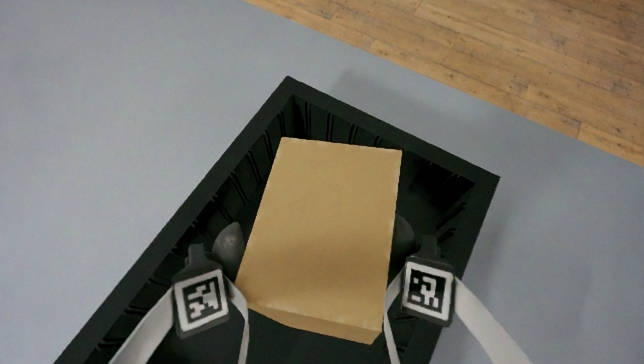

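Emit:
{"api": "execute_actions", "payload": {
  "actions": [
    {"r1":{"base":{"rotate_rad":1.57},"joints":{"arm_m":0.0,"wrist_pitch_rad":-0.45}}}
  ],
  "cameras": []
}}

Emit:
{"api": "execute_actions", "payload": {
  "actions": [
    {"r1":{"base":{"translate_m":0.8}}}
  ],
  "cameras": []
}}

Emit:
{"api": "execute_actions", "payload": {
  "actions": [
    {"r1":{"base":{"rotate_rad":2.24}}}
  ],
  "cameras": []
}}

Emit:
{"api": "execute_actions", "payload": {
  "actions": [
    {"r1":{"base":{"translate_m":1.0}}}
  ],
  "cameras": []
}}

Scene clock: 107.70 s.
r1.base_odometry: x=+0.623 y=+0.655 heading=-2.244 (m, m, rad; r1's odometry frame)
r1.turned_by_wheels: +1.570 (rad since the last result)
r1.turned_by_imu: +1.585 (rad since the last result)
r1.base_tilt: forward=+0.9 right=-0.6 (deg)
r1.lidar_m: 1.79 2.46 4.03 0.44 0.44 0.96 1.00 1.12 4.78 2.43 1.79 1.73
r1.head_depth_mm: - - - - 1541 1359 1189 / - - - - 1495 1357 1185 / - - - - 1525 1358 1182 / - 363 - 1780 1579 1351 1184 / 2806 2932 2174 1869 1562 1344 1178 / 2428 2672 2309 1883 1555 1343 1182 / 2146 2345 2306 1862 1564 1338 1177
r1.base_status: done
r1.joint_positions: lift_m=+1.100 arm_m=+0.000 wrist_yaw_rad=+0.001 wrist_pitch_rad=-0.491 wrist_roll_rad=-0.003 gripper_m=+0.028 head_pan_rad=-1.563 head_tilt_rad=-0.790
r1.joint_status: all done
r1.on_its_own: gripper_m is held at +0.027, not at your +0.000, by its stall guard, which is not easing now
r1.motor_effort: left_wheel=-3(9) right_wheel=+2(9) lift_m=+24(24) arm_m=-5(4) wrist_yaw_rad=-2(1) wrist_pitch_rad=+16(16) wrist_roll_rad=+0(0) gripper_m=-20(21) head_pan_rad=-2(2) head_tilt_rad=-6(6) (%)
r1.hand_pose: x=-0.0214 y=-0.3600 z=+1.0963 quat_wxyz=(+0.687, +0.173, -0.684, -0.172) (m; r1's base frame)
r1.wrist_depth_mm: - - - - - - - / - - - - - - - / - - - - - - - / - - - 164 - - - / - - - 144 - - - / - - 134 128 - - - / - - - 153 - - -
r2.base_odometry: x=+0.000 y=+0.000 heading=+0.000 (m, m, rad; r2's odometry frame)
r2.turned_by_wheels: +0.000 (rad since the last result)
r2.turned_by_imu: -0.001 (rad since the last result)
r2.base_tilt: forward=+0.6 right=-0.2 (deg)
r2.lidar_m: 1.76 5.53 1.06 0.70 0.64 0.65 0.81 1.69 3.19 4.00 4.07 1.47
r2.head_depth_mm: 2058 3077 - - 2590 1784 2294 / 2054 3163 - - - 2719 2240 / 2063 3199 - - 2608 3051 2050 / 2081 3228 - - - 2863 2136 / 2097 3269 - - - 3171 2208 / 2139 3311 - - - 3163 2158 / 2174 3330 - - - 3146 2172
r2.base_status: not commanded
r2.joint_positions: lift_m=+1.050 arm_m=+0.001 wrist_yaw_rad=+2.790 wrist_pitch_rad=-0.507 wrist_roll_rad=+0.016 gripper_m=+0.037 head_pan_rad=-0.002 head_tilt_rad=-0.005
r2.joint_status: not commanded
r2.motor_effort: left_wheel=+1(1) right_wheel=-1(1) lift_m=+24(24) arm_m=+0(0) wrist_yaw_rad=+0(0) wrist_pitch_rad=+5(5) wrist_roll_rad=+1(0) gripper_m=-1(0) head_pan_rad=+1(0) head_tilt_rad=+2(2) (%)
r2.hand_pose: x=+0.0519 y=+0.0534 z=+1.0429 quat_wxyz=(+0.295, +0.710, +0.053, +0.637) (m; r2's base frame)
r2.wrist_depth_mm: 588 681 873 - - - - / - 727 936 - - - - / - 781 - - - - - / - 852 - - - - - / 656 954 - - - - - / 713 - - - - - - / 754 911 - - - - -
pictures: none
No camera images: the call's "cameras" was empty. Leave "cameras" out to get every camera's image.

Scene clock: 117.20 s.
r1.base_odometry: x=+0.124 y=+0.029 heading=-2.244 (m, m, rad; r1's odometry frame)
r1.turned_by_wheels: +0.000 (rad since the last result)
r1.turned_by_imu: +0.000 (rad since the last result)
r1.base_tilt: forward=+0.8 right=-0.6 (deg)
r1.lidar_m: 1.07 1.48 3.63 1.91 3.88 1.00 1.72 1.80 3.99 1.47 1.07 1.04
r1.head_depth_mm: - - - - 1552 1360 1190 / - - - - 1494 1353 1184 / - - - - 1529 1353 1189 / - 363 - 1782 1571 1344 1181 / 1651 1876 2092 1875 1566 1342 1177 / 1450 1593 1778 1827 1569 1342 1181 / 1283 1401 1527 1688 1555 1339 1175
r1.base_status: done
r1.joint_positions: lift_m=+1.100 arm_m=+0.000 wrist_yaw_rad=+0.001 wrist_pitch_rad=-0.491 wrist_roll_rad=-0.003 gripper_m=+0.028 head_pan_rad=-1.563 head_tilt_rad=-0.790
r1.joint_status: not commanded
r1.on_its_own: gripper_m is held at +0.027, not at your +0.000, by its stall guard, which is not easing now
r1.motor_effort: left_wheel=-3(4) right_wheel=+2(6) lift_m=+24(24) arm_m=-6(5) wrist_yaw_rad=-1(1) wrist_pitch_rad=+16(16) wrist_roll_rad=+0(0) gripper_m=-21(20) head_pan_rad=-1(2) head_tilt_rad=-6(6) (%)
r1.hand_pose: x=-0.0214 y=-0.3600 z=+1.0963 quat_wxyz=(+0.687, +0.173, -0.684, -0.172) (m; r1's base frame)
r1.wrist_depth_mm: 727 894 - - - - - / 792 923 - - - - - / 808 - - - - - - / 828 - - 165 - - - / 852 - - 145 - - - / 893 - 134 128 - - - / 951 - - 153 - - -
r2.base_odometry: x=+0.000 y=+0.000 heading=+0.000 (m, m, rad; r2's odometry frame)
r2.turned_by_wheels: +0.000 (rad since the last result)
r2.turned_by_imu: -0.001 (rad since the last result)
r2.base_tilt: forward=+0.7 right=-0.3 (deg)
r2.lidar_m: 1.76 5.55 1.06 0.70 0.64 0.65 0.81 1.68 3.19 4.02 4.08 1.47
r2.head_depth_mm: 2030 3086 - - 3289 1774 2273 / 2058 3114 - - - 2734 2251 / 2097 3243 - - 2600 3077 2079 / 2096 3200 - - - 2882 2132 / 2080 3315 - - - 3173 2206 / 2129 3357 - - - 3080 2186 / 2166 3307 - - - 3161 2158
r2.base_status: not commanded
r2.joint_positions: lift_m=+1.050 arm_m=+0.001 wrist_yaw_rad=+2.790 wrist_pitch_rad=-0.507 wrist_roll_rad=+0.016 gripper_m=+0.037 head_pan_rad=-0.002 head_tilt_rad=-0.005
r2.joint_status: not commanded
r2.motor_effort: left_wheel=+1(1) right_wheel=+0(1) lift_m=+24(24) arm_m=+0(0) wrist_yaw_rad=+0(0) wrist_pitch_rad=+5(5) wrist_roll_rad=+0(0) gripper_m=+0(1) head_pan_rad=+1(0) head_tilt_rad=+2(2) (%)
r2.hand_pose: x=+0.0519 y=+0.0534 z=+1.0429 quat_wxyz=(+0.295, +0.710, +0.053, +0.637) (m; r2's base frame)
r2.wrist_depth_mm: 587 677 874 - - - - / - 718 948 - - - - / - 768 - - - - - / - 840 - - - - - / 657 961 - - - - - / 719 - - - - - - / 760 906 - - - - -
pictures: none
No camera images: the call's "cameras" was empty. Leave "cameras" out to get every camera's image.

Scene clock: 121.73 s.
r1.base_odometry: x=+0.124 y=+0.029 heading=-0.004 (m, m, rad; r1's odometry frame)
r1.turned_by_wheels: +2.240 (rad since the last result)
r1.turned_by_imu: +2.263 (rad since the last result)
r1.base_tilt: forward=+0.9 right=-0.5 (deg)
r1.lidar_m: 3.78 1.00 1.80 1.80 2.60 1.30 1.05 1.04 1.13 1.74 3.62 1.90
r1.head_depth_mm: - - - - 1548 1358 1189 / - - - - 1490 1354 1188 / - - - - 1518 1356 1188 / - 363 - 1776 1572 1353 1182 / 2897 2939 2169 1884 1570 1345 1187 / 3304 3074 2335 1880 1565 1348 1176 / 3173 3040 2313 1857 1560 1341 1176
r1.base_status: done
r1.joint_positions: lift_m=+1.100 arm_m=+0.000 wrist_yaw_rad=+0.001 wrist_pitch_rad=-0.491 wrist_roll_rad=-0.003 gripper_m=+0.028 head_pan_rad=-1.563 head_tilt_rad=-0.790
r1.joint_status: not commanded
r1.on_its_own: gripper_m is held at +0.027, not at your +0.000, by its stall guard, which is not easing now
r1.motor_effort: left_wheel=-3(8) right_wheel=+2(6) lift_m=+24(24) arm_m=-5(5) wrist_yaw_rad=-1(2) wrist_pitch_rad=+16(16) wrist_roll_rad=+0(0) gripper_m=-21(19) head_pan_rad=-2(2) head_tilt_rad=-6(7) (%)
r1.hand_pose: x=-0.0214 y=-0.3600 z=+1.0963 quat_wxyz=(+0.687, +0.173, -0.684, -0.172) (m; r1's base frame)
r1.wrist_depth_mm: - - - - - 926 757 / - - - - - - 762 / - - - - - - 788 / - - - 163 - - 852 / - - - 144 - - 824 / - - 134 128 - - 896 / - - - 153 - - 935
r2.base_odometry: x=+0.000 y=+0.000 heading=+0.000 (m, m, rad; r2's odometry frame)
r2.turned_by_wheels: +0.000 (rad since the last result)
r2.turned_by_imu: +0.000 (rad since the last result)
r2.base_tilt: forward=+0.8 right=-0.3 (deg)
r2.lidar_m: 1.76 4.98 1.07 0.70 0.64 0.65 0.81 1.68 3.21 4.01 4.07 1.47
r2.head_depth_mm: 2041 3083 - - - 1783 2273 / 2062 3166 - - - 2767 2271 / 2089 3189 - - 2630 3034 2063 / 2126 3212 - - - 2840 2155 / 2112 3242 - - - 3185 2217 / 2149 3330 - - - 3208 2178 / 2150 3313 - - - 3075 2153
r2.base_status: not commanded
r2.joint_positions: lift_m=+1.050 arm_m=+0.001 wrist_yaw_rad=+2.790 wrist_pitch_rad=-0.507 wrist_roll_rad=+0.016 gripper_m=+0.037 head_pan_rad=-0.002 head_tilt_rad=-0.005
r2.joint_status: not commanded
r2.motor_effort: left_wheel=+1(1) right_wheel=-1(0) lift_m=+24(24) arm_m=+0(1) wrist_yaw_rad=+0(0) wrist_pitch_rad=+5(5) wrist_roll_rad=+1(0) gripper_m=+0(1) head_pan_rad=+0(1) head_tilt_rad=+2(2) (%)
r2.hand_pose: x=+0.0519 y=+0.0534 z=+1.0429 quat_wxyz=(+0.295, +0.710, +0.053, +0.637) (m; r2's base frame)
r2.wrist_depth_mm: 582 686 877 - - - - / - 729 941 - - - - / - 772 - - - - - / - 850 - - - - - / 654 933 - - - - - / 716 - - - - - - / 757 912 - - - - -
pictures: none
No camera images: the call's "cameras" was empty. Leave "cameras" out to get every camera's image.

Scene clock: 133.23 s.
r1.base_odometry: x=+1.124 y=+0.025 heading=-0.004 (m, m, rad; r1's odometry frame)
r1.turned_by_wheels: +0.000 (rad since the last result)
r1.turned_by_imu: +0.000 (rad since the last result)
r1.base_tilt: forward=+0.7 right=-0.4 (deg)
r1.lidar_m: 2.84 2.81 0.83 0.43 1.85 2.46 1.98 1.97 2.14 3.27 1.09 3.56
r1.head_depth_mm: - - - - 1548 1360 1189 / - - - - 1492 1355 1190 / - - - - 1520 1352 1178 / - 363 - 1780 1567 1350 1183 / 3058 3087 2174 1883 1567 1348 1175 / 2940 3078 2315 1877 1561 1339 1181 / 2846 3015 2309 1862 1566 1339 1176
r1.base_status: done
r1.joint_positions: lift_m=+1.100 arm_m=+0.000 wrist_yaw_rad=+0.001 wrist_pitch_rad=-0.491 wrist_roll_rad=-0.003 gripper_m=+0.028 head_pan_rad=-1.563 head_tilt_rad=-0.790
r1.joint_status: not commanded
r1.on_its_own: gripper_m is held at +0.027, not at your +0.000, by its stall guard, which is not easing now
r1.motor_effort: left_wheel=-3(5) right_wheel=+2(6) lift_m=+24(24) arm_m=-5(6) wrist_yaw_rad=-1(1) wrist_pitch_rad=+16(16) wrist_roll_rad=+0(0) gripper_m=-20(20) head_pan_rad=-3(3) head_tilt_rad=-6(6) (%)
r1.hand_pose: x=-0.0214 y=-0.3600 z=+1.0963 quat_wxyz=(+0.687, +0.173, -0.684, -0.172) (m; r1's base frame)
r1.wrist_depth_mm: - - - - - - - / - - - - - - - / - - - - - - - / - - - 165 - - - / - - - 144 - - - / - - 134 128 - - - / - - - 153 - - -
r2.base_odometry: x=+0.000 y=+0.000 heading=+0.000 (m, m, rad; r2's odometry frame)
r2.turned_by_wheels: +0.000 (rad since the last result)
r2.turned_by_imu: -0.001 (rad since the last result)
r2.base_tilt: forward=+0.5 right=-0.4 (deg)
r2.lidar_m: 1.77 5.53 1.06 0.70 0.64 0.65 0.81 1.68 3.20 4.02 4.08 1.47
r2.head_depth_mm: 2040 3051 - - - 1783 2284 / 2078 3163 - - - 2724 2268 / 2083 3161 - - 2603 2916 2050 / 2087 3198 - - - 2848 2133 / 2130 3212 - - - 3178 2219 / 2138 3280 - - - 3097 2166 / 2129 3300 - - - 3098 2180
r2.base_status: not commanded
r2.joint_positions: lift_m=+1.050 arm_m=+0.001 wrist_yaw_rad=+2.790 wrist_pitch_rad=-0.507 wrist_roll_rad=+0.016 gripper_m=+0.037 head_pan_rad=-0.002 head_tilt_rad=-0.005
r2.joint_status: not commanded
r2.motor_effort: left_wheel=+1(1) right_wheel=-1(0) lift_m=+24(24) arm_m=+0(0) wrist_yaw_rad=+0(0) wrist_pitch_rad=+5(5) wrist_roll_rad=+1(0) gripper_m=-1(1) head_pan_rad=+0(1) head_tilt_rad=+2(2) (%)
r2.hand_pose: x=+0.0519 y=+0.0534 z=+1.0429 quat_wxyz=(+0.295, +0.710, +0.053, +0.637) (m; r2's base frame)
r2.wrist_depth_mm: 587 689 904 - - - - / - 714 932 - - - - / - 775 - - - - - / - 867 - - - - - / 661 955 - - - - - / 720 - - - - - - / 750 917 - - - - -
pictures: none
No camera images: the call's "cameras" was empty. Leave "cameras" out to get every camera's image.


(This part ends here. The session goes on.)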